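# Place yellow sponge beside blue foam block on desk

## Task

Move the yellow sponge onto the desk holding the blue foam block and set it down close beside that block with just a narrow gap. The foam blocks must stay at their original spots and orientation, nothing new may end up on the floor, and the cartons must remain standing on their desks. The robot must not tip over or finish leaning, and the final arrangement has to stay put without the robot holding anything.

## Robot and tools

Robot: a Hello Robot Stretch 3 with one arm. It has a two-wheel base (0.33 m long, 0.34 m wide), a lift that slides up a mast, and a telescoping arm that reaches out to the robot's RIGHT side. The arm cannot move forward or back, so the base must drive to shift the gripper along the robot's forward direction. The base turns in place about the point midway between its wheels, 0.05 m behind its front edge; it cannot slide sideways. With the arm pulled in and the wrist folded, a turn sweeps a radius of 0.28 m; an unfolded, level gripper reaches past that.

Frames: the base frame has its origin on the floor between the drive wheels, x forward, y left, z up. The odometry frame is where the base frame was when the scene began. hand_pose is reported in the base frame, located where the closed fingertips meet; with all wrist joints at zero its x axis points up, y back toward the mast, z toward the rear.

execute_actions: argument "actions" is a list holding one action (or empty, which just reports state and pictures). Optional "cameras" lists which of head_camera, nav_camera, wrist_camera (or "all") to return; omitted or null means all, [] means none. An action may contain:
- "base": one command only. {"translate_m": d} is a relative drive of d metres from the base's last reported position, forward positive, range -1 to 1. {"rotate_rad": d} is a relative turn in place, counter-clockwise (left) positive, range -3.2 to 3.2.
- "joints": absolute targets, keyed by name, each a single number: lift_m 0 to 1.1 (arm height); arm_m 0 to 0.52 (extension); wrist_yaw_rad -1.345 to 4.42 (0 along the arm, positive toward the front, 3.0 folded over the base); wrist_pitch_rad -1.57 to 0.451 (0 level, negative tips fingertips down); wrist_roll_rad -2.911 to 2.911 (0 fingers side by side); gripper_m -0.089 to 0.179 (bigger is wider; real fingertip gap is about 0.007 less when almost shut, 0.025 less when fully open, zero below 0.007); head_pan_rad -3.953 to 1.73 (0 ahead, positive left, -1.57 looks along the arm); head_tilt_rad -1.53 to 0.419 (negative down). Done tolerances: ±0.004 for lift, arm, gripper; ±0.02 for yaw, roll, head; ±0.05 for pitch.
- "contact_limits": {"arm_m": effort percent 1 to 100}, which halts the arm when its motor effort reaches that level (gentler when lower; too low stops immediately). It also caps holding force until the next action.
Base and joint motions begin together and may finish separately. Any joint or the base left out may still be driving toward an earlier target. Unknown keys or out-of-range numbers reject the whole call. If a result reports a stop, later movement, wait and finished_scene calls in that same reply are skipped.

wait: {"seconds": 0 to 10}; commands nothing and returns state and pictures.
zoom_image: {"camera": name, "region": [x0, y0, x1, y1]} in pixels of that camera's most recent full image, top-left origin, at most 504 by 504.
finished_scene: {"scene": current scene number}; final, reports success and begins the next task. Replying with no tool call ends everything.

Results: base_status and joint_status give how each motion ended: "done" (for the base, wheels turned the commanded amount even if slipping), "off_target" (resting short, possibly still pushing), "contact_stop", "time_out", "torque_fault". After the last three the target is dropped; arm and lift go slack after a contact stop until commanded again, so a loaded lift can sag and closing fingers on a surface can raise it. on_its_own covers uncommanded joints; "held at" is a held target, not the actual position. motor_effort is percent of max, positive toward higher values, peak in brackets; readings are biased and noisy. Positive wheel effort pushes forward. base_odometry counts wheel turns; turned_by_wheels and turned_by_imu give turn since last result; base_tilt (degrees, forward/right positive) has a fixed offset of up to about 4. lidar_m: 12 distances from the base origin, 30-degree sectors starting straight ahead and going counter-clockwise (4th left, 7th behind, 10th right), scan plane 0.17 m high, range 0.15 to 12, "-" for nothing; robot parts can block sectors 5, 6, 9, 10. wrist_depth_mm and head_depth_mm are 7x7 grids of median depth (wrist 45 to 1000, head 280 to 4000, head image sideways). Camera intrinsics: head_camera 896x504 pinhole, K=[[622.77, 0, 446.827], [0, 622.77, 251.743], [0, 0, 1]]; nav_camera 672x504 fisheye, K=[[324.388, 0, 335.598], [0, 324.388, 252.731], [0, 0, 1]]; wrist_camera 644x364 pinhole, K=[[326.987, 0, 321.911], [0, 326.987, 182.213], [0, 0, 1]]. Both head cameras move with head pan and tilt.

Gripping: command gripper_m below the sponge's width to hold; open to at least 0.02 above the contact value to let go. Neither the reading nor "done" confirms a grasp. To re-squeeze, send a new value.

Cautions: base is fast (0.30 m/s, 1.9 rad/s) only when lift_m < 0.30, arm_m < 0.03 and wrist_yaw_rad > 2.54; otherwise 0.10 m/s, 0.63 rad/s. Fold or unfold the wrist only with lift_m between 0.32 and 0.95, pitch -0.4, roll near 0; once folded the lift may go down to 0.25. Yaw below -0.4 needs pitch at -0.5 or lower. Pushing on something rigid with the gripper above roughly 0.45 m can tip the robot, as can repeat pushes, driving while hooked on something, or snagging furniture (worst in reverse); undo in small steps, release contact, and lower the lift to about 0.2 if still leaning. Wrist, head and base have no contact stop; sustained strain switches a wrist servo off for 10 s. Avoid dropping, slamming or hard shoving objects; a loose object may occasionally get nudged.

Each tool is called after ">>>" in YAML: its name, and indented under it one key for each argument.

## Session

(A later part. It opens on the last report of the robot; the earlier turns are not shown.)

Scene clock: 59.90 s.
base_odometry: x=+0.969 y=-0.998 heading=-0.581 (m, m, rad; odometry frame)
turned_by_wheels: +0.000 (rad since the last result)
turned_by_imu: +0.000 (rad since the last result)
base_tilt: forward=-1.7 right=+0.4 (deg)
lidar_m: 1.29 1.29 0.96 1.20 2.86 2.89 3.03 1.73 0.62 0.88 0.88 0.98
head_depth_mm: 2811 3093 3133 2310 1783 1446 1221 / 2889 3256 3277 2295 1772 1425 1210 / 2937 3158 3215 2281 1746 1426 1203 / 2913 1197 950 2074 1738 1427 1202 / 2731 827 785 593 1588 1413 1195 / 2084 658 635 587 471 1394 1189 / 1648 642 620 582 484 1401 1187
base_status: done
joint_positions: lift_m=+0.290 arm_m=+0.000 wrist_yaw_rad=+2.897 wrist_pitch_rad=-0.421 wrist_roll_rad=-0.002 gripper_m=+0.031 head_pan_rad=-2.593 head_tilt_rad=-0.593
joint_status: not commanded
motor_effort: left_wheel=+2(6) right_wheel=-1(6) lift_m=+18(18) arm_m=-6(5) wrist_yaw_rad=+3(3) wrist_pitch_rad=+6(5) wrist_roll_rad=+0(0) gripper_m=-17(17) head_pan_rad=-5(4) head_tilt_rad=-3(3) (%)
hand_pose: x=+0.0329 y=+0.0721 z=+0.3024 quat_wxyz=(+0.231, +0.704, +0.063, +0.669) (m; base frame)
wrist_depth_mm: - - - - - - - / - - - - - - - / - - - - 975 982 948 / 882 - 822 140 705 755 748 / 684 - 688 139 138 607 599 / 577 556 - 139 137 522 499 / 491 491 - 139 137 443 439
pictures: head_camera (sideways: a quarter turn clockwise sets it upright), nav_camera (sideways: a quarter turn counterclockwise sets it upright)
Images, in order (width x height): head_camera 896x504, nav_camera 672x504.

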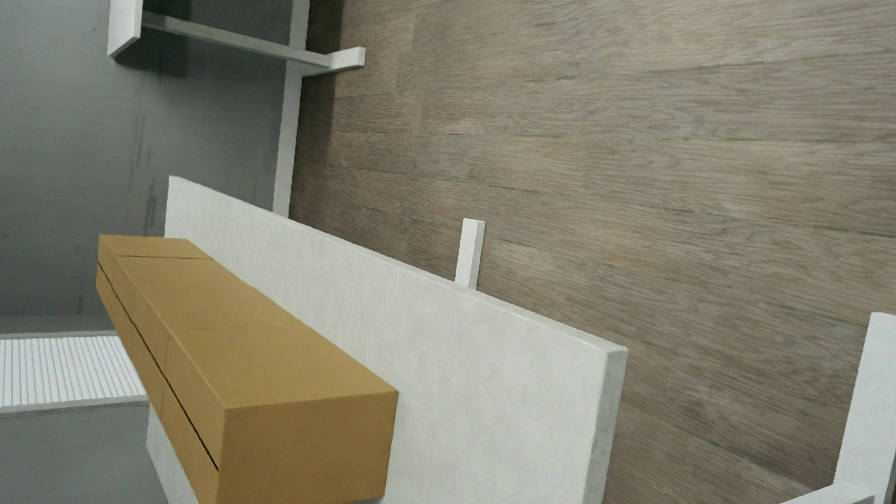

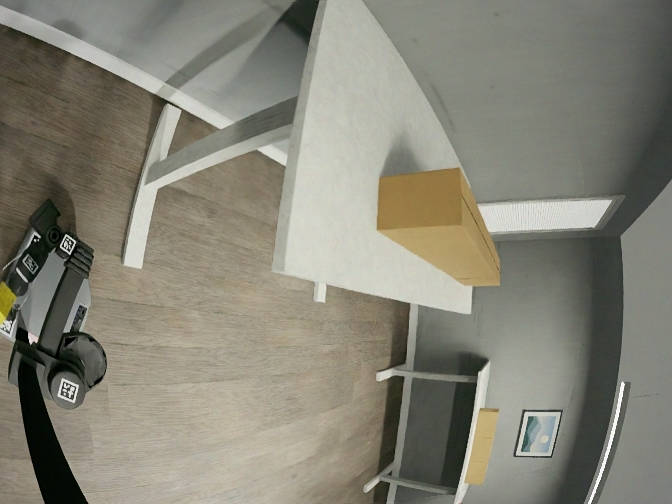

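>>> execute_actions:
  actions: []

Scene clock: 61.17 s.
base_odometry: x=+0.969 y=-0.998 heading=-0.581 (m, m, rad; odometry frame)
turned_by_wheels: +0.000 (rad since the last result)
turned_by_imu: +0.000 (rad since the last result)
base_tilt: forward=-1.8 right=+0.6 (deg)
lidar_m: 1.29 1.29 0.97 1.20 2.86 2.89 3.04 1.73 0.62 0.88 0.88 0.98
head_depth_mm: 2807 3077 3080 2304 1786 1453 1223 / 2871 3204 3282 2290 1757 1432 1209 / 2964 3168 3235 2255 1741 1429 1204 / 2896 1192 946 2106 1739 1418 1198 / 2751 827 784 594 1572 1412 1196 / 2093 657 634 588 472 1406 1195 / 1650 641 622 580 483 1397 1186
base_status: done
joint_positions: lift_m=+0.290 arm_m=+0.000 wrist_yaw_rad=+2.897 wrist_pitch_rad=-0.421 wrist_roll_rad=-0.002 gripper_m=+0.031 head_pan_rad=-2.593 head_tilt_rad=-0.593
joint_status: not commanded
motor_effort: left_wheel=+2(6) right_wheel=-2(6) lift_m=+18(18) arm_m=-5(5) wrist_yaw_rad=+3(3) wrist_pitch_rad=+6(5) wrist_roll_rad=+0(0) gripper_m=-18(17) head_pan_rad=-4(4) head_tilt_rad=-3(3) (%)
hand_pose: x=+0.0329 y=+0.0721 z=+0.3024 quat_wxyz=(+0.231, +0.704, +0.063, +0.669) (m; base frame)
wrist_depth_mm: - - - - - - - / - - - - - - - / - - - - 986 976 952 / 879 - 824 141 699 751 740 / 698 - 674 139 138 616 607 / 570 549 - 138 138 519 503 / 485 490 - 139 137 436 441
pictures: head_camera (sideways: a quarter turn clockwise sets it upright), nav_camera (sideways: a quarter turn counterclockwise sets it upright), wrist_camera
Images, in order (width x height): head_camera 896x504, nav_camera 672x504, wrist_camera 644x364.

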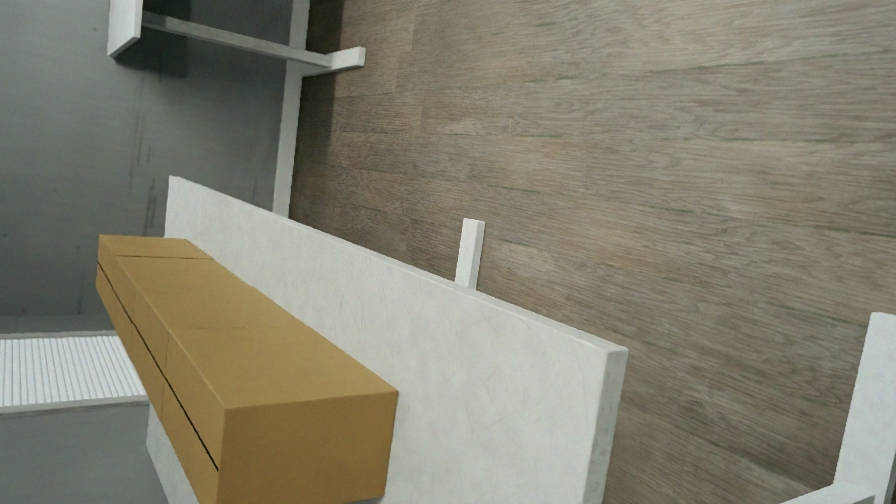

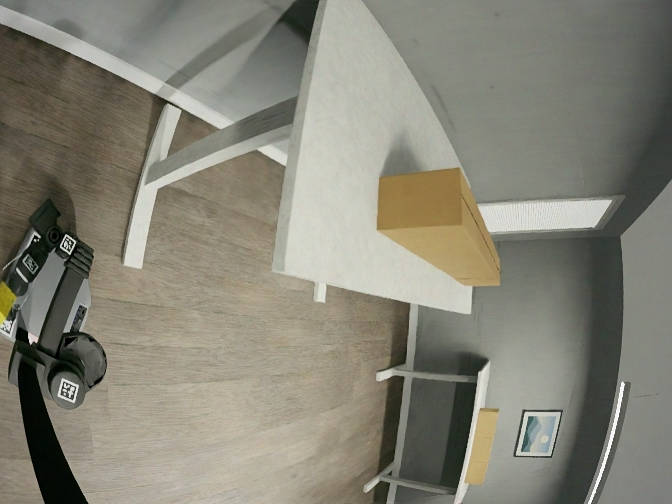

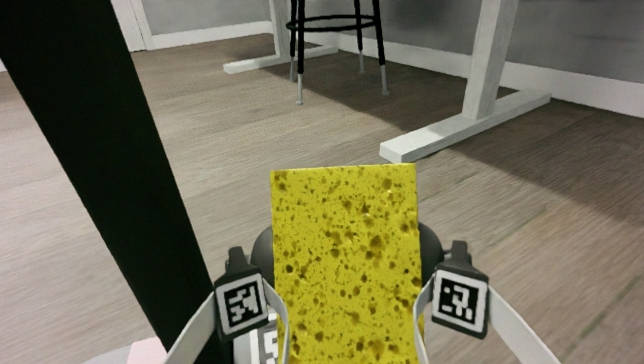

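>>> execute_actions:
  actions:
    - {"base":{"translate_m":-0.67},"joints":{"head_pan_rad":-2.2,"head_tilt_rad":-0.7}}
  cameras: ["head_camera","nav_camera"]

Scene clock: 65.93 s.
base_odometry: x=+0.409 y=-0.630 heading=-0.581 (m, m, rad; odometry frame)
turned_by_wheels: +0.000 (rad since the last result)
turned_by_imu: +0.000 (rad since the last result)
base_tilt: forward=-1.9 right=+0.5 (deg)
lidar_m: 1.93 1.49 1.48 2.65 2.62 2.73 2.40 2.55 1.23 1.10 0.68 1.23
head_depth_mm: 2426 2624 2697 2028 1624 1364 1172 / 2507 1103 2648 2006 1626 1354 1164 / 1979 906 2399 2010 1590 1345 1168 / 842 797 750 1832 1592 1340 1155 / 1432 678 673 1799 1582 1323 1152 / 1310 587 626 566 1579 1329 1143 / 1182 525 571 509 1528 1319 1135
base_status: done
joint_positions: lift_m=+0.290 arm_m=+0.000 wrist_yaw_rad=+2.897 wrist_pitch_rad=-0.421 wrist_roll_rad=-0.002 gripper_m=+0.031 head_pan_rad=-2.207 head_tilt_rad=-0.692
joint_status: all done
motor_effort: left_wheel=+2(5) right_wheel=-1(6) lift_m=+18(18) arm_m=-5(6) wrist_yaw_rad=+1(3) wrist_pitch_rad=+6(6) wrist_roll_rad=+0(1) gripper_m=-18(18) head_pan_rad=+4(37) head_tilt_rad=-4(15) (%)
hand_pose: x=+0.0329 y=+0.0721 z=+0.3024 quat_wxyz=(+0.231, +0.704, +0.063, +0.669) (m; base frame)
wrist_depth_mm: - - - - - - - / - - - - - - - / - - - - - 991 966 / 856 - 831 139 716 756 754 / 703 - 676 139 138 621 610 / 568 554 - 139 137 513 504 / 488 491 - 139 137 444 440
pictures: head_camera (sideways: a quarter turn clockwise sets it upright), nav_camera (sideways: a quarter turn counterclockwise sets it upright)
Images, in order (width x height): head_camera 896x504, nav_camera 672x504.

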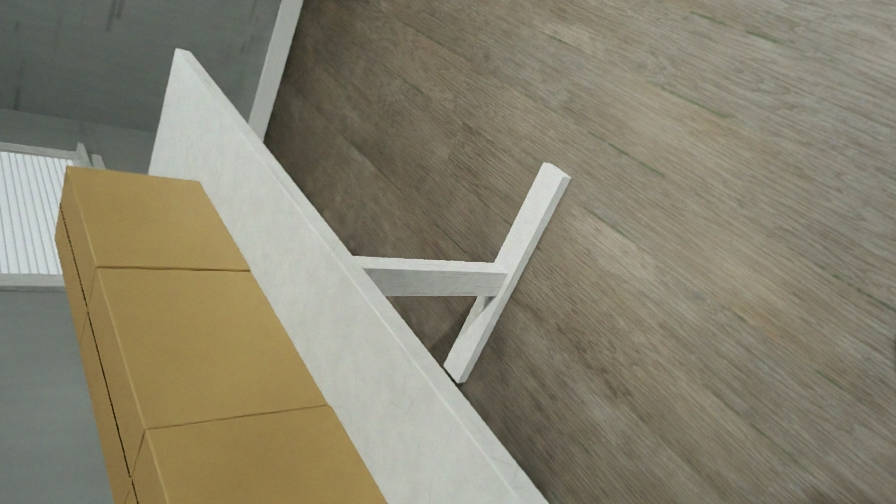

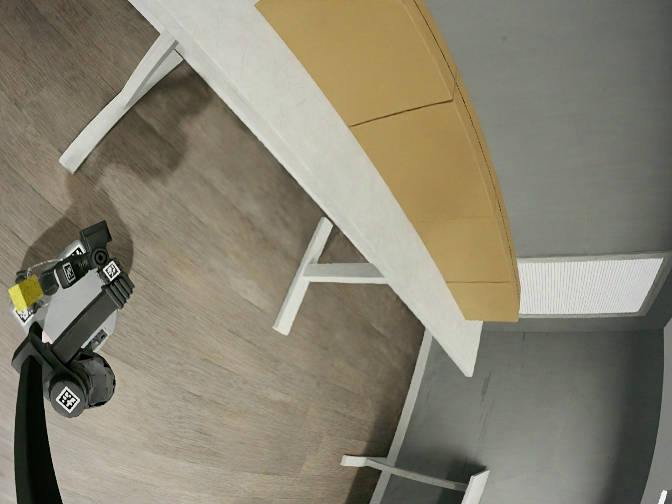

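>>> execute_actions:
  actions:
    - {"base":{"rotate_rad":0.565},"joints":{"lift_m":0.4,"head_pan_rad":-2.4,"head_tilt_rad":-0.6}}
  cameras: []

>>> execute_actions:
  actions:
    - {"base":{"translate_m":-0.5},"joints":{"lift_m":0.95,"wrist_yaw_rad":1.57}}
  cameras: ["head_camera","nav_camera"]

Scene clock: 71.00 s.
base_odometry: x=+0.409 y=-0.630 heading=-0.016 (m, m, rad; odometry frame)
turned_by_wheels: +0.565 (rad since the last result)
turned_by_imu: +0.560 (rad since the last result)
base_tilt: forward=-1.9 right=+0.5 (deg)
lidar_m: 1.49 1.73 2.63 2.44 2.74 2.38 2.33 1.23 1.10 0.68 1.25 1.93
head_depth_mm: 1463 715 754 1444 1760 1434 1213 / 1327 668 690 649 1621 1413 1212 / 1230 659 618 592 1739 1411 1201 / 1143 1194 562 586 1622 1409 1197 / 1060 1114 516 559 502 1404 1188 / 994 1070 476 528 466 1396 1189 / 939 999 448 496 448 1376 1173
base_status: done
joint_positions: lift_m=+0.400 arm_m=+0.000 wrist_yaw_rad=+2.897 wrist_pitch_rad=-0.420 wrist_roll_rad=-0.002 gripper_m=+0.031 head_pan_rad=-2.393 head_tilt_rad=-0.606
joint_status: all done
motor_effort: left_wheel=-2(10) right_wheel=+2(6) lift_m=+32(32) arm_m=-6(5) wrist_yaw_rad=+2(2) wrist_pitch_rad=+6(6) wrist_roll_rad=+0(0) gripper_m=-19(17) head_pan_rad=-5(25) head_tilt_rad=+2(11) (%)
hand_pose: x=+0.0329 y=+0.0721 z=+0.4118 quat_wxyz=(+0.231, +0.704, +0.063, +0.669) (m; base frame)
wrist_depth_mm: - - - - - - - / - - - - - - - / - - - - - - - / - - - 141 889 945 956 / 883 - 844 139 138 772 769 / 710 686 - 139 137 664 636 / 615 603 567 138 137 544 543
pictures: none
No camera images: the call's "cameras" was empty. Leave "cameras" out to get every camera's image.

Scene clock: 77.23 s.
base_odometry: x=-0.091 y=-0.622 heading=-0.016 (m, m, rad; odometry frame)
turned_by_wheels: +0.000 (rad since the last result)
turned_by_imu: +0.000 (rad since the last result)
base_tilt: forward=-1.8 right=+0.5 (deg)
lidar_m: 1.99 2.54 2.78 2.47 2.52 1.92 2.09 0.77 0.98 0.98 0.84 1.88
head_depth_mm: 1291 1497 800 603 1597 1522 - / 1201 1325 486 554 480 - - / 1097 1193 448 515 476 - - / 1023 1121 416 462 - - 1143 / 950 1037 392 413 - - 1168 / 889 985 381 374 - - 1136 / 833 918 377 348 - - 331
base_status: done
joint_positions: lift_m=+0.950 arm_m=+0.000 wrist_yaw_rad=+1.573 wrist_pitch_rad=-0.420 wrist_roll_rad=-0.002 gripper_m=+0.031 head_pan_rad=-2.393 head_tilt_rad=-0.606
joint_status: all done
motor_effort: left_wheel=-1(6) right_wheel=+1(3) lift_m=+30(32) arm_m=-6(5) wrist_yaw_rad=-2(5) wrist_pitch_rad=+6(5) wrist_roll_rad=+0(0) gripper_m=-17(17) head_pan_rad=-4(4) head_tilt_rad=+2(3) (%)
hand_pose: x=+0.2027 y=-0.1449 z=+0.9618 quat_wxyz=(+0.594, +0.593, -0.383, +0.386) (m; base frame)
wrist_depth_mm: - - - - - - - / - - - - - 452 391 / - - - - - 331 297 / - - - 140 - 278 231 / - - - 139 138 - 188 / - - - 139 137 - 160 / - - - 139 137 - 142
pictures: head_camera (sideways: a quarter turn clockwise sets it upright), nav_camera (sideways: a quarter turn counterclockwise sets it upright)
Images, in order (width x height): head_camera 896x504, nav_camera 672x504.

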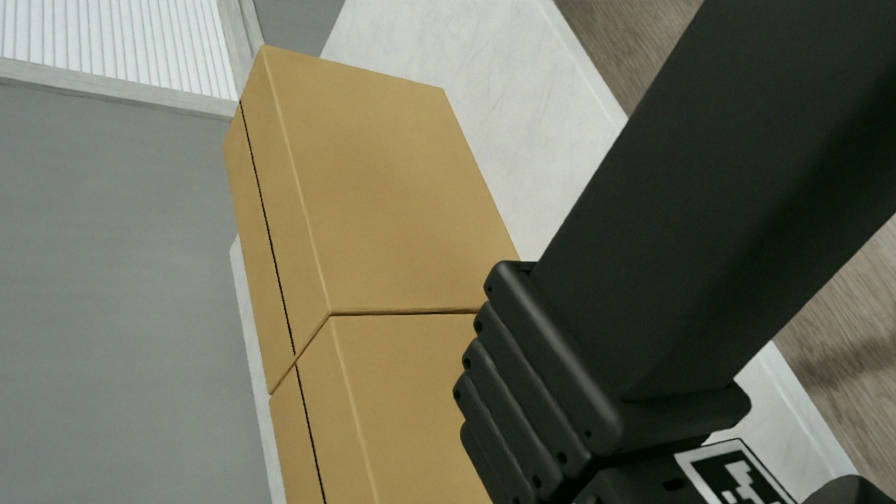

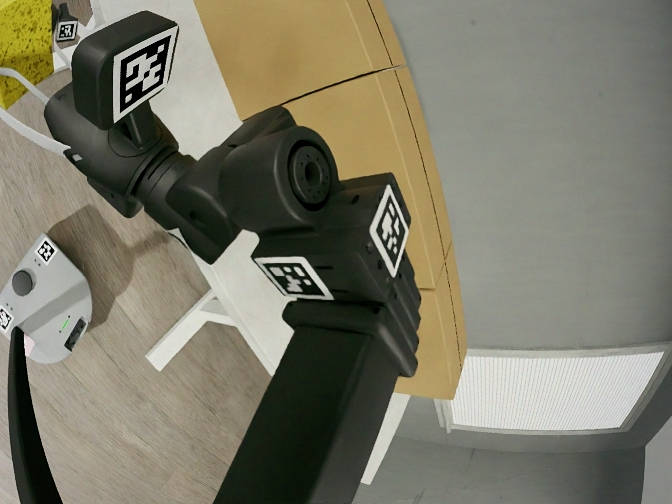

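>>> execute_actions:
  actions:
    - {"base":{"translate_m":-0.52},"joints":{"lift_m":1.097,"wrist_pitch_rad":0.1,"head_pan_rad":-1.3,"head_tilt_rad":-0.5}}

Scene clock: 84.23 s.
base_odometry: x=-0.611 y=-0.614 heading=-0.016 (m, m, rad; odometry frame)
turned_by_wheels: +0.000 (rad since the last result)
turned_by_imu: +0.280 (rad since the last result)
base_tilt: forward=-1.7 right=+0.4 (deg)
lidar_m: 2.49 2.90 2.48 2.24 1.57 1.56 1.38 0.55 0.97 1.00 1.14 2.36
head_depth_mm: 855 925 - - - 379 342 / 916 979 1026 381 - 388 341 / 987 1063 1079 381 - 398 339 / 1080 1175 519 - - 394 354 / - - - - - 381 1220 / - - - - - 1414 1250 / - - - - - 1435 1248
base_status: translate_m off_target (by the wheels' count: -0.5196 of -0.5200)
joint_positions: lift_m=+1.097 arm_m=+0.000 wrist_yaw_rad=+1.570 wrist_pitch_rad=+0.077 wrist_roll_rad=-0.002 gripper_m=+0.031 head_pan_rad=-1.307 head_tilt_rad=-0.506
joint_status: all done
on_its_own: left_wheel is at rest, and its effort (-54) is outside its rest range (-18 to +18); right_wheel is at rest, and its effort (-34) is outside its rest range (-18 to +18)
motor_effort: left_wheel=-54(90) right_wheel=-34(41) lift_m=+29(30) arm_m=-4(6) wrist_yaw_rad=-1(4) wrist_pitch_rad=+7(7) wrist_roll_rad=+0(0) gripper_m=-18(17) head_pan_rad=+3(55) head_tilt_rad=+3(14) (%)
hand_pose: x=+0.2360 y=-0.1454 z=+1.2313 quat_wxyz=(+0.481, +0.480, -0.518, +0.519) (m; base frame)
wrist_depth_mm: - - - - - - - / - - - - - - - / - - - - - - - / - - - 141 - - - / - - - 140 137 - - / - - - 138 137 - - / - - - 138 137 - 652
pictures: head_camera (sideways: a quarter turn clockwise sets it upright), nav_camera (sideways: a quarter turn counterclockwise sets it upright), wrist_camera
Images, in order (width x height): head_camera 896x504, nav_camera 672x504, wrist_camera 644x364.

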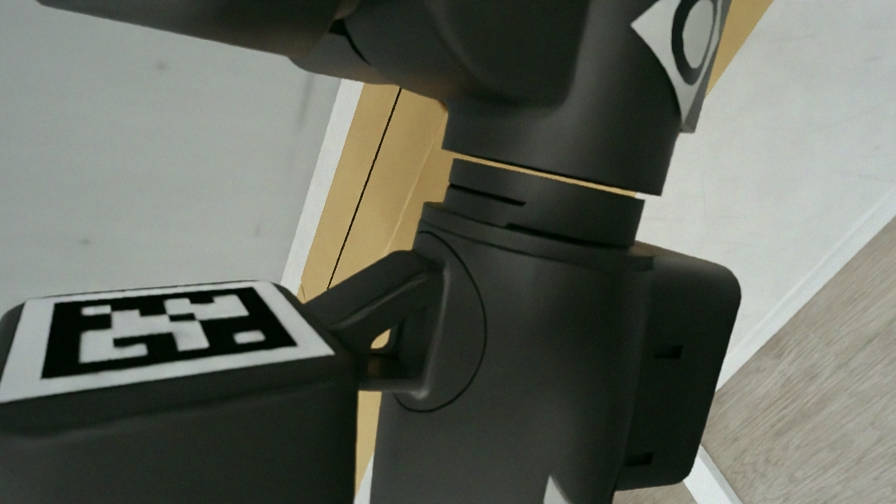

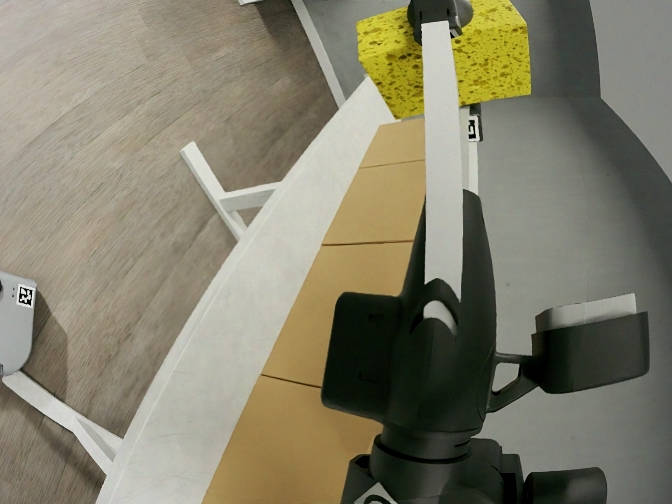

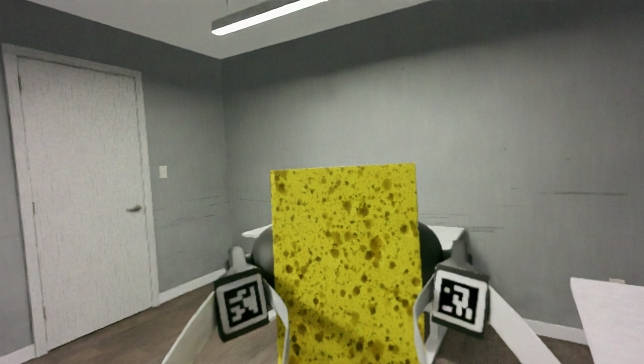

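>>> execute_actions:
  actions:
    - {"base":{"translate_m":0.1},"joints":{"head_pan_rad":-2.6,"head_tilt_rad":-1.0}}
  cameras: ["head_camera","nav_camera"]

Scene clock: 87.63 s.
base_odometry: x=-0.511 y=-0.615 heading=-0.016 (m, m, rad; odometry frame)
turned_by_wheels: +0.000 (rad since the last result)
turned_by_imu: +0.000 (rad since the last result)
base_tilt: forward=-1.8 right=+0.8 (deg)
lidar_m: 2.19 2.85 2.44 2.50 2.14 1.64 1.45 0.63 1.02 1.06 1.09 2.27
head_depth_mm: 1384 1519 489 1543 1369 1221 1121 / 1260 533 470 1536 1355 1205 1107 / 1079 527 449 1529 1352 1230 - / 632 522 446 1456 1316 1242 - / 589 483 442 410 1328 1214 - / 327 384 429 396 1320 1189 1067 / 310 361 417 381 1306 1183 1076
base_status: done
joint_positions: lift_m=+1.097 arm_m=+0.000 wrist_yaw_rad=+1.570 wrist_pitch_rad=+0.077 wrist_roll_rad=-0.002 gripper_m=+0.031 head_pan_rad=-2.593 head_tilt_rad=-0.988
joint_status: all done
motor_effort: left_wheel=+0(48) right_wheel=+0(30) lift_m=+28(29) arm_m=-5(5) wrist_yaw_rad=+0(0) wrist_pitch_rad=+6(6) wrist_roll_rad=+0(0) gripper_m=-17(18) head_pan_rad=-5(55) head_tilt_rad=-5(30) (%)
hand_pose: x=+0.2360 y=-0.1454 z=+1.2313 quat_wxyz=(+0.481, +0.480, -0.518, +0.519) (m; base frame)
wrist_depth_mm: - - - - - - - / - - - - - - - / - - - - - - - / - - - 141 - - - / - - - 139 138 - - / - - - 138 137 - - / - - - 139 137 - -
pictures: head_camera (sideways: a quarter turn clockwise sets it upright), nav_camera (sideways: a quarter turn counterclockwise sets it upright)
Images, in order (width x height): head_camera 896x504, nav_camera 672x504.

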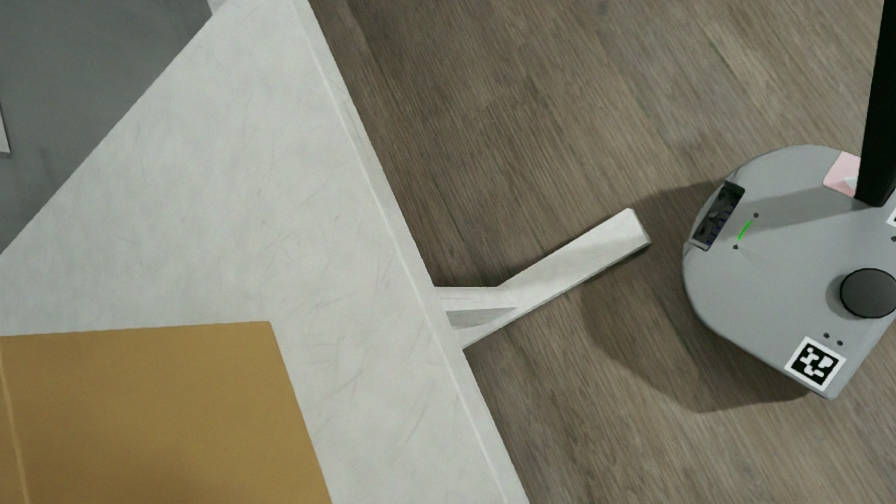

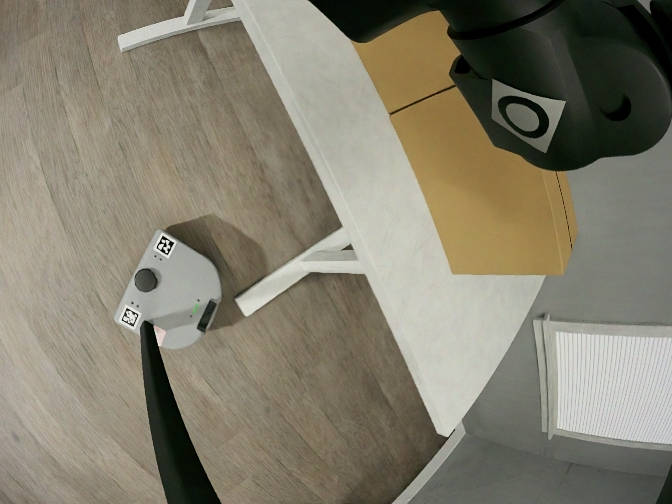

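>>> execute_actions:
  actions:
    - {"base":{"rotate_rad":-0.5},"joints":{"arm_m":0.2,"head_pan_rad":-1.9,"head_tilt_rad":-0.4}}

Scene clock: 92.90 s.
base_odometry: x=-0.511 y=-0.615 heading=-0.516 (m, m, rad; odometry frame)
turned_by_wheels: -0.500 (rad since the last result)
turned_by_imu: -0.497 (rad since the last result)
base_tilt: forward=-1.7 right=+0.6 (deg)
lidar_m: 2.27 2.73 2.84 2.43 2.26 2.12 1.64 1.42 0.63 1.02 1.06 1.09
head_depth_mm: - - - 1390 597 453 1259 / 957 - 1183 1279 595 451 387 / 915 - 1129 857 588 449 374 / 890 - 1070 414 419 443 362 / 863 - 1022 410 398 429 360 / 831 - 993 406 378 412 359 / 802 - - 379 361 397 357
base_status: done
joint_positions: lift_m=+1.097 arm_m=+0.200 wrist_yaw_rad=+1.570 wrist_pitch_rad=+0.077 wrist_roll_rad=-0.002 gripper_m=+0.031 head_pan_rad=-1.907 head_tilt_rad=-0.408
joint_status: all done
motor_effort: left_wheel=+2(6) right_wheel=-1(5) lift_m=+28(29) arm_m=+6(8) wrist_yaw_rad=+0(1) wrist_pitch_rad=+6(6) wrist_roll_rad=+0(0) gripper_m=-17(18) head_pan_rad=+4(48) head_tilt_rad=+4(31) (%)
hand_pose: x=+0.2360 y=-0.3447 z=+1.2313 quat_wxyz=(+0.481, +0.480, -0.518, +0.519) (m; base frame)
wrist_depth_mm: - - - - - - 862 / - - - - - - 865 / - - - - - - 871 / - - - 140 - - 897 / - - - 139 139 - 895 / - - - 139 137 838 801 / - - - 138 137 270 586
pictures: head_camera (sideways: a quarter turn clockwise sets it upright), nav_camera (sideways: a quarter turn counterclockwise sets it upright), wrist_camera
Images, in order (width x height): head_camera 896x504, nav_camera 672x504, wrist_camera 644x364.

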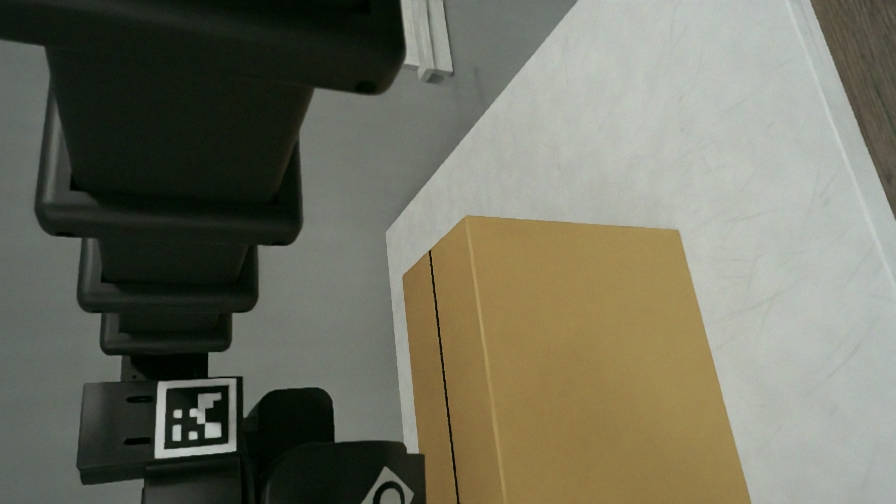

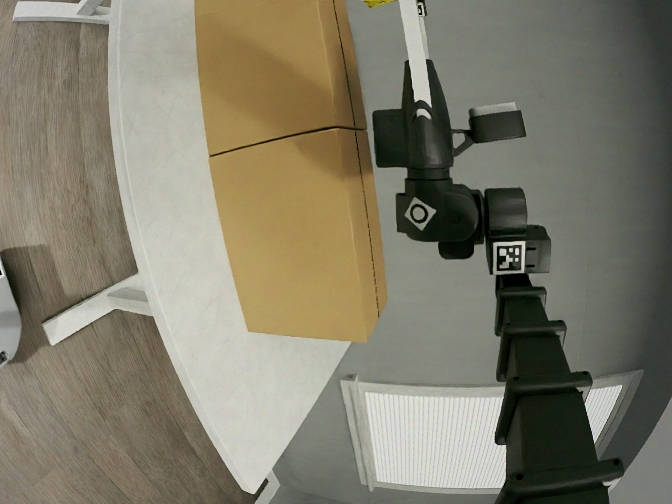

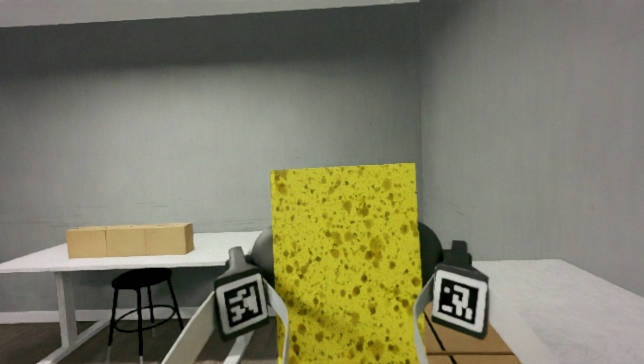

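>>> execute_actions:
  actions:
    - {"joints":{"arm_m":0.5}}
  cameras: ["nav_camera"]

>>> execute_actions:
  actions:
    - {"joints":{"wrist_pitch_rad":-0.4}}

Scene clock: 96.83 s.
base_odometry: x=-0.511 y=-0.615 heading=-0.516 (m, m, rad; odometry frame)
turned_by_wheels: +0.000 (rad since the last result)
turned_by_imu: +0.000 (rad since the last result)
base_tilt: forward=-1.7 right=+0.6 (deg)
lidar_m: 2.26 2.74 2.83 2.43 2.26 2.13 1.63 1.42 0.63 1.02 1.06 1.09
head_depth_mm: - - - 1389 597 454 1250 / 962 - 1187 1273 594 452 388 / 924 - 1126 855 589 448 374 / 891 - 1067 414 419 442 362 / 859 - 1018 410 397 429 360 / 833 922 973 406 378 412 359 / 809 - 940 402 360 397 357
base_status: not commanded
joint_positions: lift_m=+1.097 arm_m=+0.500 wrist_yaw_rad=+1.570 wrist_pitch_rad=+0.077 wrist_roll_rad=-0.002 gripper_m=+0.031 head_pan_rad=-1.907 head_tilt_rad=-0.408
joint_status: all done
motor_effort: left_wheel=+2(2) right_wheel=-2(2) lift_m=+28(28) arm_m=+7(7) wrist_yaw_rad=+0(1) wrist_pitch_rad=+6(6) wrist_roll_rad=+0(0) gripper_m=-18(17) head_pan_rad=+4(4) head_tilt_rad=+4(4) (%)
hand_pose: x=+0.2360 y=-0.6447 z=+1.2313 quat_wxyz=(+0.481, +0.480, -0.518, +0.519) (m; base frame)
wrist_depth_mm: - - - - - 720 468 / - - - - - 741 479 / - - - - - 735 480 / - - - 140 - 756 486 / - - - 139 138 767 482 / - 460 462 139 137 706 497 / 329 301 520 138 138 579 498
pictures: nav_camera (sideways: a quarter turn counterclockwise sets it upright)
Images, in order (width x height): nav_camera 672x504.

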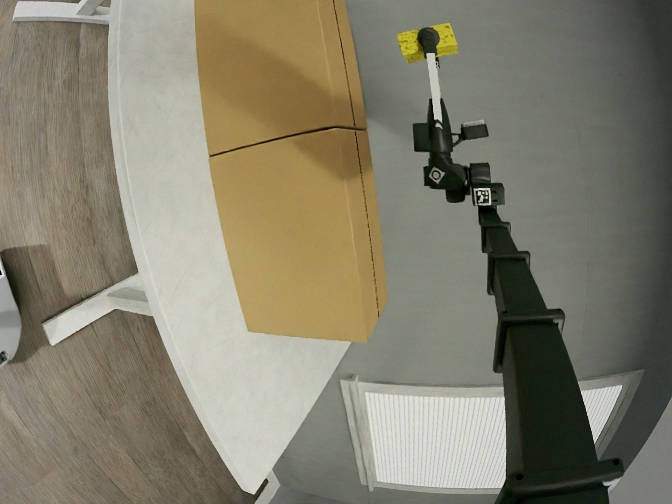

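Scene clock: 97.93 s.
base_odometry: x=-0.511 y=-0.615 heading=-0.516 (m, m, rad; odometry frame)
turned_by_wheels: +0.000 (rad since the last result)
turned_by_imu: +0.000 (rad since the last result)
base_tilt: forward=-1.8 right=+0.6 (deg)
lidar_m: 2.27 2.73 2.83 2.43 2.26 2.12 1.64 1.42 0.63 1.02 1.06 1.09
head_depth_mm: - - - 1387 598 453 1262 / 961 - 1185 1266 593 451 387 / 933 - 1121 856 589 450 373 / 889 - 1071 416 418 443 361 / 862 - 1023 409 397 428 360 / 840 922 978 406 378 414 359 / 808 - 944 402 360 398 358
base_status: not commanded
joint_positions: lift_m=+1.097 arm_m=+0.500 wrist_yaw_rad=+1.570 wrist_pitch_rad=-0.415 wrist_roll_rad=-0.002 gripper_m=+0.031 head_pan_rad=-1.907 head_tilt_rad=-0.408
joint_status: all done
motor_effort: left_wheel=+2(2) right_wheel=-1(2) lift_m=+28(29) arm_m=+6(6) wrist_yaw_rad=+0(0) wrist_pitch_rad=+4(5) wrist_roll_rad=+0(0) gripper_m=-17(17) head_pan_rad=+4(4) head_tilt_rad=+3(3) (%)
hand_pose: x=+0.2034 y=-0.6448 z=+1.1101 quat_wxyz=(+0.593, +0.592, -0.385, +0.386) (m; base frame)
wrist_depth_mm: - - - - - 734 475 / - 449 536 - - 739 476 / 301 302 501 709 684 647 483 / 209 265 493 140 462 496 463 / 189 264 421 139 138 404 397 / 189 260 353 138 137 344 333 / 187 258 300 138 137 288 286
pictures: head_camera (sideways: a quarter turn clockwise sets it upright), nav_camera (sideways: a quarter turn counterclockwise sets it upright), wrist_camera
Images, in order (width x height): head_camera 896x504, nav_camera 672x504, wrist_camera 644x364.

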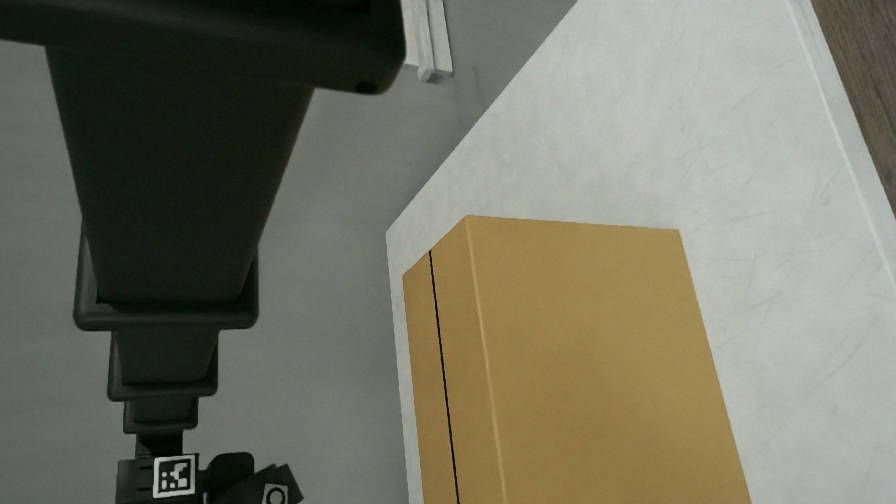

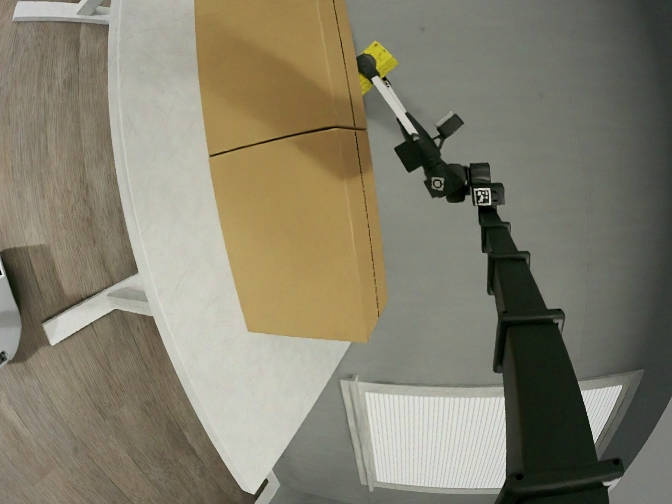

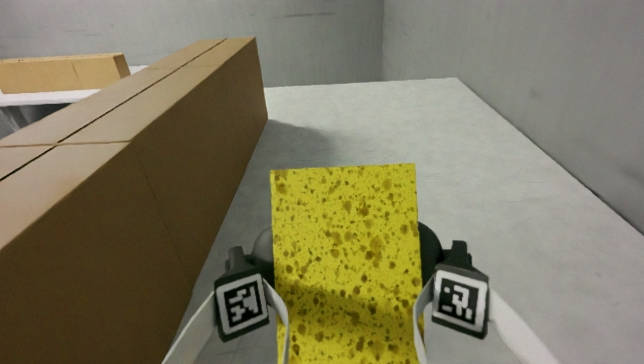

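>>> execute_actions:
  actions:
    - {"base":{"translate_m":-0.3},"joints":{"head_pan_rad":-2.0,"head_tilt_rad":-1.2}}
  cameras: ["head_camera","wrist_camera"]

Scene clock: 103.73 s.
base_odometry: x=-0.772 y=-0.467 heading=-0.516 (m, m, rad; odometry frame)
turned_by_wheels: +0.000 (rad since the last result)
turned_by_imu: +0.001 (rad since the last result)
base_tilt: forward=-1.9 right=+0.6 (deg)
lidar_m: 2.57 2.98 2.84 2.44 2.06 1.35 1.75 1.41 1.05 0.56 1.06 1.35
head_depth_mm: 1437 1650 1499 1389 1280 1199 1123 / 1341 1606 1495 1380 1283 1188 1127 / 1257 1555 1488 1368 1289 - 1098 / 1189 1468 1442 1361 1290 - 1095 / 1095 404 383 1355 1261 1153 1101 / 441 401 373 1305 1249 1164 1097 / 438 398 366 1327 1240 1161 1087
base_status: done
joint_positions: lift_m=+1.097 arm_m=+0.500 wrist_yaw_rad=+1.570 wrist_pitch_rad=-0.416 wrist_roll_rad=-0.002 gripper_m=+0.031 head_pan_rad=-1.993 head_tilt_rad=-1.185
joint_status: all done
motor_effort: left_wheel=+2(3) right_wheel=-1(6) lift_m=+28(29) arm_m=+7(6) wrist_yaw_rad=+0(1) wrist_pitch_rad=+4(4) wrist_roll_rad=+0(0) gripper_m=-18(17) head_pan_rad=-5(19) head_tilt_rad=-7(37) (%)
hand_pose: x=+0.2033 y=-0.6448 z=+1.1100 quat_wxyz=(+0.593, +0.592, -0.385, +0.386) (m; base frame)
wrist_depth_mm: - - - - - 720 464 / - 447 542 - - 719 468 / 296 308 522 706 691 638 478 / 221 281 501 140 461 503 455 / 201 279 428 140 138 406 395 / 200 276 370 138 137 340 333 / 200 274 303 138 137 287 287
pictures: head_camera (sideways: a quarter turn clockwise sets it upright), wrist_camera
Images, in order (width x height): head_camera 896x504, wrist_camera 644x364.

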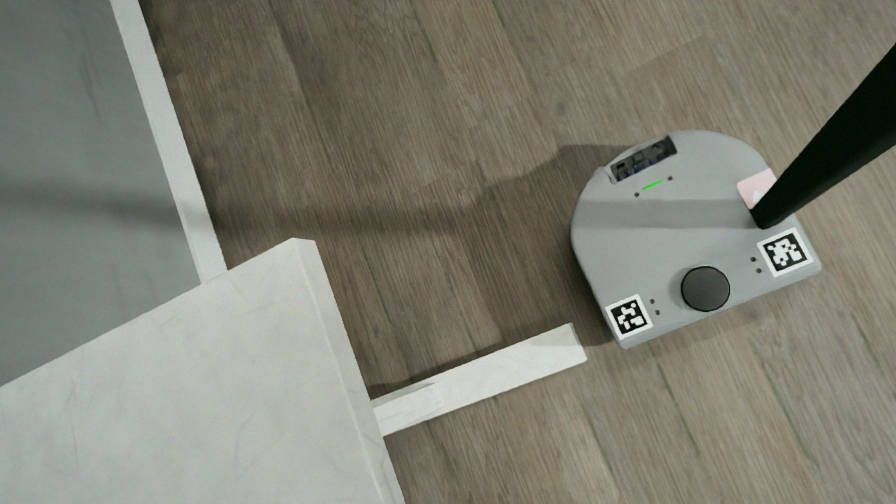

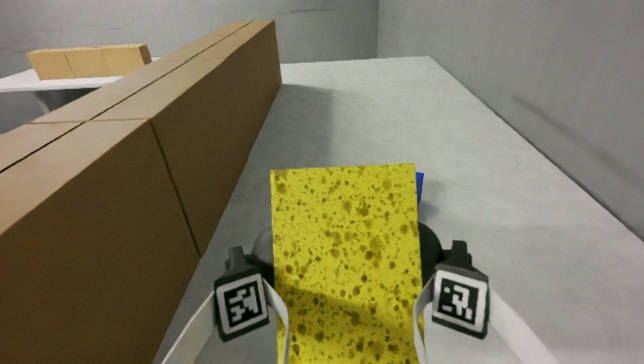

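>>> execute_actions:
  actions:
    - {"joints":{"wrist_pitch_rad":-1.1,"arm_m":0.52}}
  cameras: ["wrist_camera"]

Scene clock: 105.90 s.
base_odometry: x=-0.772 y=-0.467 heading=-0.516 (m, m, rad; odometry frame)
turned_by_wheels: +0.000 (rad since the last result)
turned_by_imu: +0.000 (rad since the last result)
base_tilt: forward=-1.7 right=+0.5 (deg)
lidar_m: 2.57 2.98 2.83 2.44 2.06 1.35 1.75 1.42 1.04 0.56 1.05 1.36
head_depth_mm: 1430 1651 1519 1382 1282 1202 1122 / 1334 1601 1498 1370 1274 1196 1130 / 1256 1553 1491 1363 1286 - 1094 / 1189 1472 1443 1361 1290 - 1093 / 1097 405 383 1348 1257 1159 1095 / 441 401 372 1321 1249 1167 1091 / 438 399 366 1330 1236 1164 1087
base_status: not commanded
joint_positions: lift_m=+1.097 arm_m=+0.519 wrist_yaw_rad=+1.570 wrist_pitch_rad=-1.103 wrist_roll_rad=-0.002 gripper_m=+0.031 head_pan_rad=-1.993 head_tilt_rad=-1.185
joint_status: all done
motor_effort: left_wheel=+2(2) right_wheel=-1(1) lift_m=+28(28) arm_m=+6(7) wrist_yaw_rad=+1(0) wrist_pitch_rad=+1(4) wrist_roll_rad=+0(0) gripper_m=-18(18) head_pan_rad=-5(5) head_tilt_rad=-6(6) (%)
hand_pose: x=+0.0725 y=-0.6644 z=+0.9959 quat_wxyz=(+0.688, +0.688, -0.163, +0.164) (m; base frame)
wrist_depth_mm: 231 278 274 268 263 258 252 / 230 265 261 252 246 241 237 / 228 247 243 240 233 230 226 / 227 235 231 140 217 220 215 / 228 223 219 139 138 210 205 / 215 211 211 138 137 199 196 / 205 203 198 139 137 189 187
pictures: wrist_camera
Images, in order (width x height): wrist_camera 644x364.

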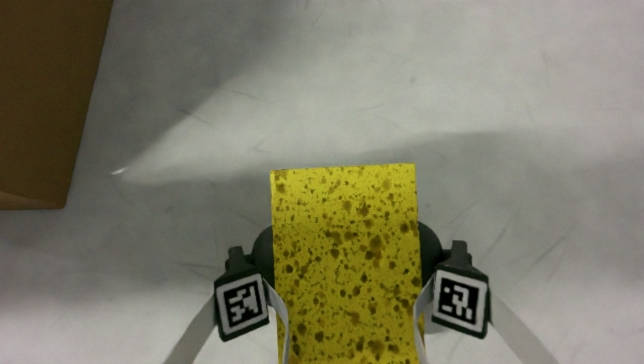

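>>> execute_actions:
  actions:
    - {"base":{"rotate_rad":-0.2},"joints":{"wrist_yaw_rad":1.77,"wrist_pitch_rad":-1.2}}
  cameras: []

>>> execute_actions:
  actions:
    - {"base":{"translate_m":0.26}}
  cameras: ["head_camera","wrist_camera"]

Scene clock: 108.87 s.
base_odometry: x=-0.772 y=-0.467 heading=-0.716 (m, m, rad; odometry frame)
turned_by_wheels: -0.200 (rad since the last result)
turned_by_imu: -0.199 (rad since the last result)
base_tilt: forward=-1.6 right=+0.4 (deg)
lidar_m: 1.35 2.57 3.02 2.47 2.58 1.95 1.35 1.77 1.13 0.56 1.02 1.23
head_depth_mm: 1758 1656 1514 1385 1289 1194 1123 / 1660 1641 1499 1385 1282 1195 1131 / 1497 1627 1488 1370 1282 - 1091 / 1356 1582 1489 1347 1289 - 1093 / 1247 1514 1438 1352 1270 1153 1099 / 1140 1254 378 1339 1232 1169 1093 / 1014 398 366 1281 1236 1157 1088
base_status: done
joint_positions: lift_m=+1.097 arm_m=+0.519 wrist_yaw_rad=+1.766 wrist_pitch_rad=-1.203 wrist_roll_rad=-0.002 gripper_m=+0.031 head_pan_rad=-1.993 head_tilt_rad=-1.185
joint_status: all done
motor_effort: left_wheel=+1(9) right_wheel=-1(8) lift_m=+29(28) arm_m=+6(6) wrist_yaw_rad=+3(5) wrist_pitch_rad=+1(0) wrist_roll_rad=-1(0) gripper_m=-17(18) head_pan_rad=-4(4) head_tilt_rad=-7(6) (%)
hand_pose: x=+0.0469 y=-0.6509 z=+0.9877 quat_wxyz=(+0.680, +0.704, -0.060, +0.197) (m; base frame)
wrist_depth_mm: 251 247 242 238 233 229 225 / 241 238 233 230 224 220 216 / 230 228 224 220 217 212 210 / 222 220 216 140 206 205 203 / 215 211 208 139 138 199 196 / 207 205 203 138 137 192 189 / 202 197 193 138 137 187 184
pictures: none
No camera images: the call's "cameras" was empty. Leave "cameras" out to get every camera's image.

Scene clock: 112.77 s.
base_odometry: x=-0.575 y=-0.638 heading=-0.716 (m, m, rad; odometry frame)
turned_by_wheels: +0.000 (rad since the last result)
turned_by_imu: -0.002 (rad since the last result)
base_tilt: forward=-1.7 right=+0.6 (deg)
lidar_m: 2.24 2.24 2.81 2.48 2.74 2.23 1.61 1.72 0.57 0.56 0.97 1.10
head_depth_mm: 1670 430 1507 1378 1283 1199 1121 / 455 414 1500 1377 1279 1199 1128 / 452 410 1435 1381 1289 - 1090 / 448 408 384 1363 1274 - 1092 / 445 404 371 1328 1260 1156 1099 / 441 392 368 1306 1245 1169 1098 / 302 361 365 348 1238 1155 1083
base_status: done
joint_positions: lift_m=+1.097 arm_m=+0.519 wrist_yaw_rad=+1.766 wrist_pitch_rad=-1.203 wrist_roll_rad=-0.002 gripper_m=+0.031 head_pan_rad=-1.993 head_tilt_rad=-1.185
joint_status: not commanded
motor_effort: left_wheel=+2(5) right_wheel=-2(3) lift_m=+28(28) arm_m=+6(6) wrist_yaw_rad=+3(3) wrist_pitch_rad=+1(1) wrist_roll_rad=+0(0) gripper_m=-18(18) head_pan_rad=-5(4) head_tilt_rad=-6(6) (%)
hand_pose: x=+0.0469 y=-0.6509 z=+0.9877 quat_wxyz=(+0.680, +0.704, -0.060, +0.197) (m; base frame)
wrist_depth_mm: 250 248 242 238 234 228 227 / 243 237 233 228 225 221 217 / 232 228 224 221 216 213 209 / 223 219 216 140 205 205 202 / 216 212 209 139 138 199 197 / 207 205 204 139 137 192 191 / 201 198 194 139 137 186 184
pictures: head_camera (sideways: a quarter turn clockwise sets it upright), wrist_camera
Images, in order (width x height): head_camera 896x504, wrist_camera 644x364.

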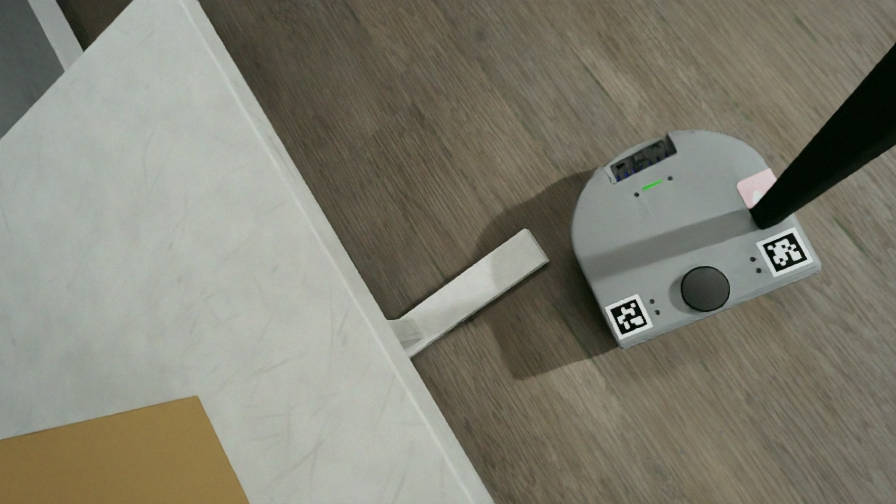

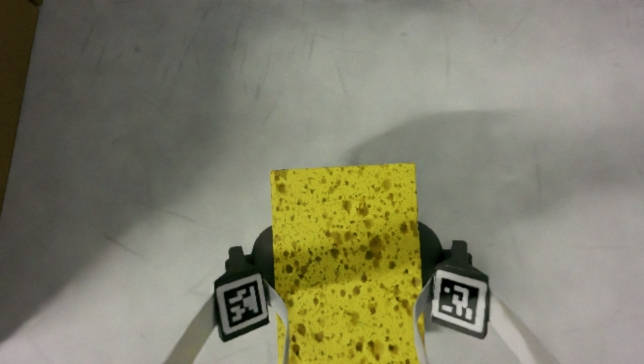

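>>> execute_actions:
  actions:
    - {"base":{"translate_m":0.12},"joints":{"wrist_pitch_rad":-1.3}}
  cameras: ["wrist_camera"]

Scene clock: 115.43 s.
base_odometry: x=-0.485 y=-0.717 heading=-0.716 (m, m, rad; odometry frame)
turned_by_wheels: +0.000 (rad since the last result)
turned_by_imu: -0.001 (rad since the last result)
base_tilt: forward=-1.9 right=+0.5 (deg)
lidar_m: 2.18 2.21 2.72 2.51 2.77 2.36 1.73 1.68 0.60 0.94 0.95 0.99
head_depth_mm: 458 420 1514 1393 1286 1192 1124 / 456 413 1459 1380 1276 1189 1130 / 452 410 389 1367 1282 - 1097 / 352 403 376 1339 1282 - 1087 / 324 390 370 1321 1265 1156 1101 / 303 364 368 351 1245 1163 1087 / 292 334 365 340 1236 1160 1095
base_status: done
joint_positions: lift_m=+1.097 arm_m=+0.519 wrist_yaw_rad=+1.767 wrist_pitch_rad=-1.300 wrist_roll_rad=-0.002 gripper_m=+0.031 head_pan_rad=-1.993 head_tilt_rad=-1.185
joint_status: all done
motor_effort: left_wheel=+2(6) right_wheel=-2(2) lift_m=+28(28) arm_m=+6(6) wrist_yaw_rad=+3(2) wrist_pitch_rad=-1(1) wrist_roll_rad=+0(0) gripper_m=-17(17) head_pan_rad=-4(4) head_tilt_rad=-6(6) (%)
hand_pose: x=+0.0232 y=-0.6556 z=+0.9822 quat_wxyz=(+0.688, +0.706, -0.026, +0.164) (m; base frame)
wrist_depth_mm: 224 222 218 206 211 208 204 / 220 217 214 211 207 203 202 / 216 213 209 207 203 199 197 / 210 209 204 140 197 197 194 / 208 205 201 139 138 192 188 / 205 201 199 139 137 189 186 / 199 196 193 139 137 186 182
pictures: wrist_camera
Images, in order (width x height): wrist_camera 644x364.

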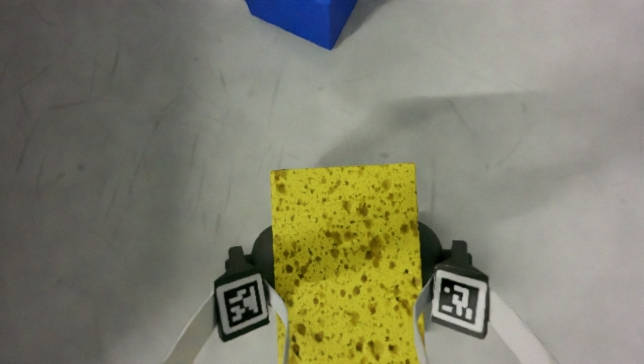

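>>> execute_actions:
  actions:
    - {"base":{"translate_m":0.07},"joints":{"wrist_pitch_rad":-1.38,"wrist_yaw_rad":1.37,"arm_m":0.44}}
  cameras: ["wrist_camera"]

Scene clock: 118.10 s.
base_odometry: x=-0.432 y=-0.763 heading=-0.715 (m, m, rad; odometry frame)
turned_by_wheels: +0.000 (rad since the last result)
turned_by_imu: -0.001 (rad since the last result)
base_tilt: forward=-1.7 right=+0.5 (deg)
lidar_m: 2.15 2.10 2.69 2.52 2.79 2.42 1.80 1.66 0.63 0.93 0.94 0.92
head_depth_mm: 457 416 1486 1379 1280 1196 1124 / 444 413 1442 1390 1278 1196 1128 / 369 410 383 1349 1286 - 1101 / 336 398 373 1336 1286 - 1084 / 309 383 370 365 1260 1171 1096 / 296 348 368 344 1241 1170 1096 / - 320 362 337 1228 1163 1092
base_status: done
joint_positions: lift_m=+1.097 arm_m=+0.440 wrist_yaw_rad=+1.373 wrist_pitch_rad=-1.378 wrist_roll_rad=-0.002 gripper_m=+0.031 head_pan_rad=-1.993 head_tilt_rad=-1.185
joint_status: all done
motor_effort: left_wheel=+1(5) right_wheel=-1(3) lift_m=+28(29) arm_m=-6(6) wrist_yaw_rad=-4(4) wrist_pitch_rad=-1(1) wrist_roll_rad=+0(0) gripper_m=-18(19) head_pan_rad=-5(4) head_tilt_rad=-7(7) (%)
hand_pose: x=+0.0035 y=-0.5906 z=+0.9794 quat_wxyz=(+0.707, +0.693, -0.136, -0.001) (m; base frame)
wrist_depth_mm: 209 206 203 154 197 194 192 / 206 204 201 154 194 194 190 / 205 204 201 199 193 191 189 / 205 201 200 140 192 191 188 / 203 202 198 139 137 189 187 / 201 199 197 139 137 189 185 / 201 198 195 138 137 187 184
pictures: wrist_camera
Images, in order (width x height): wrist_camera 644x364.

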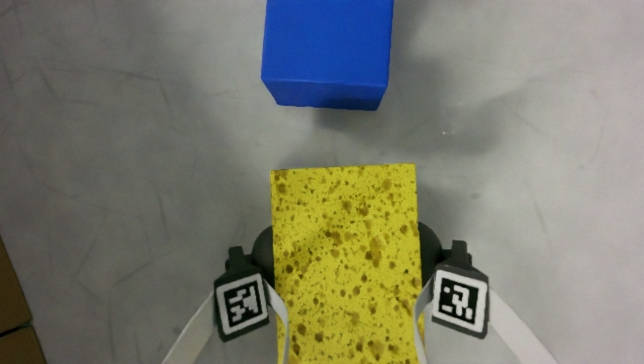

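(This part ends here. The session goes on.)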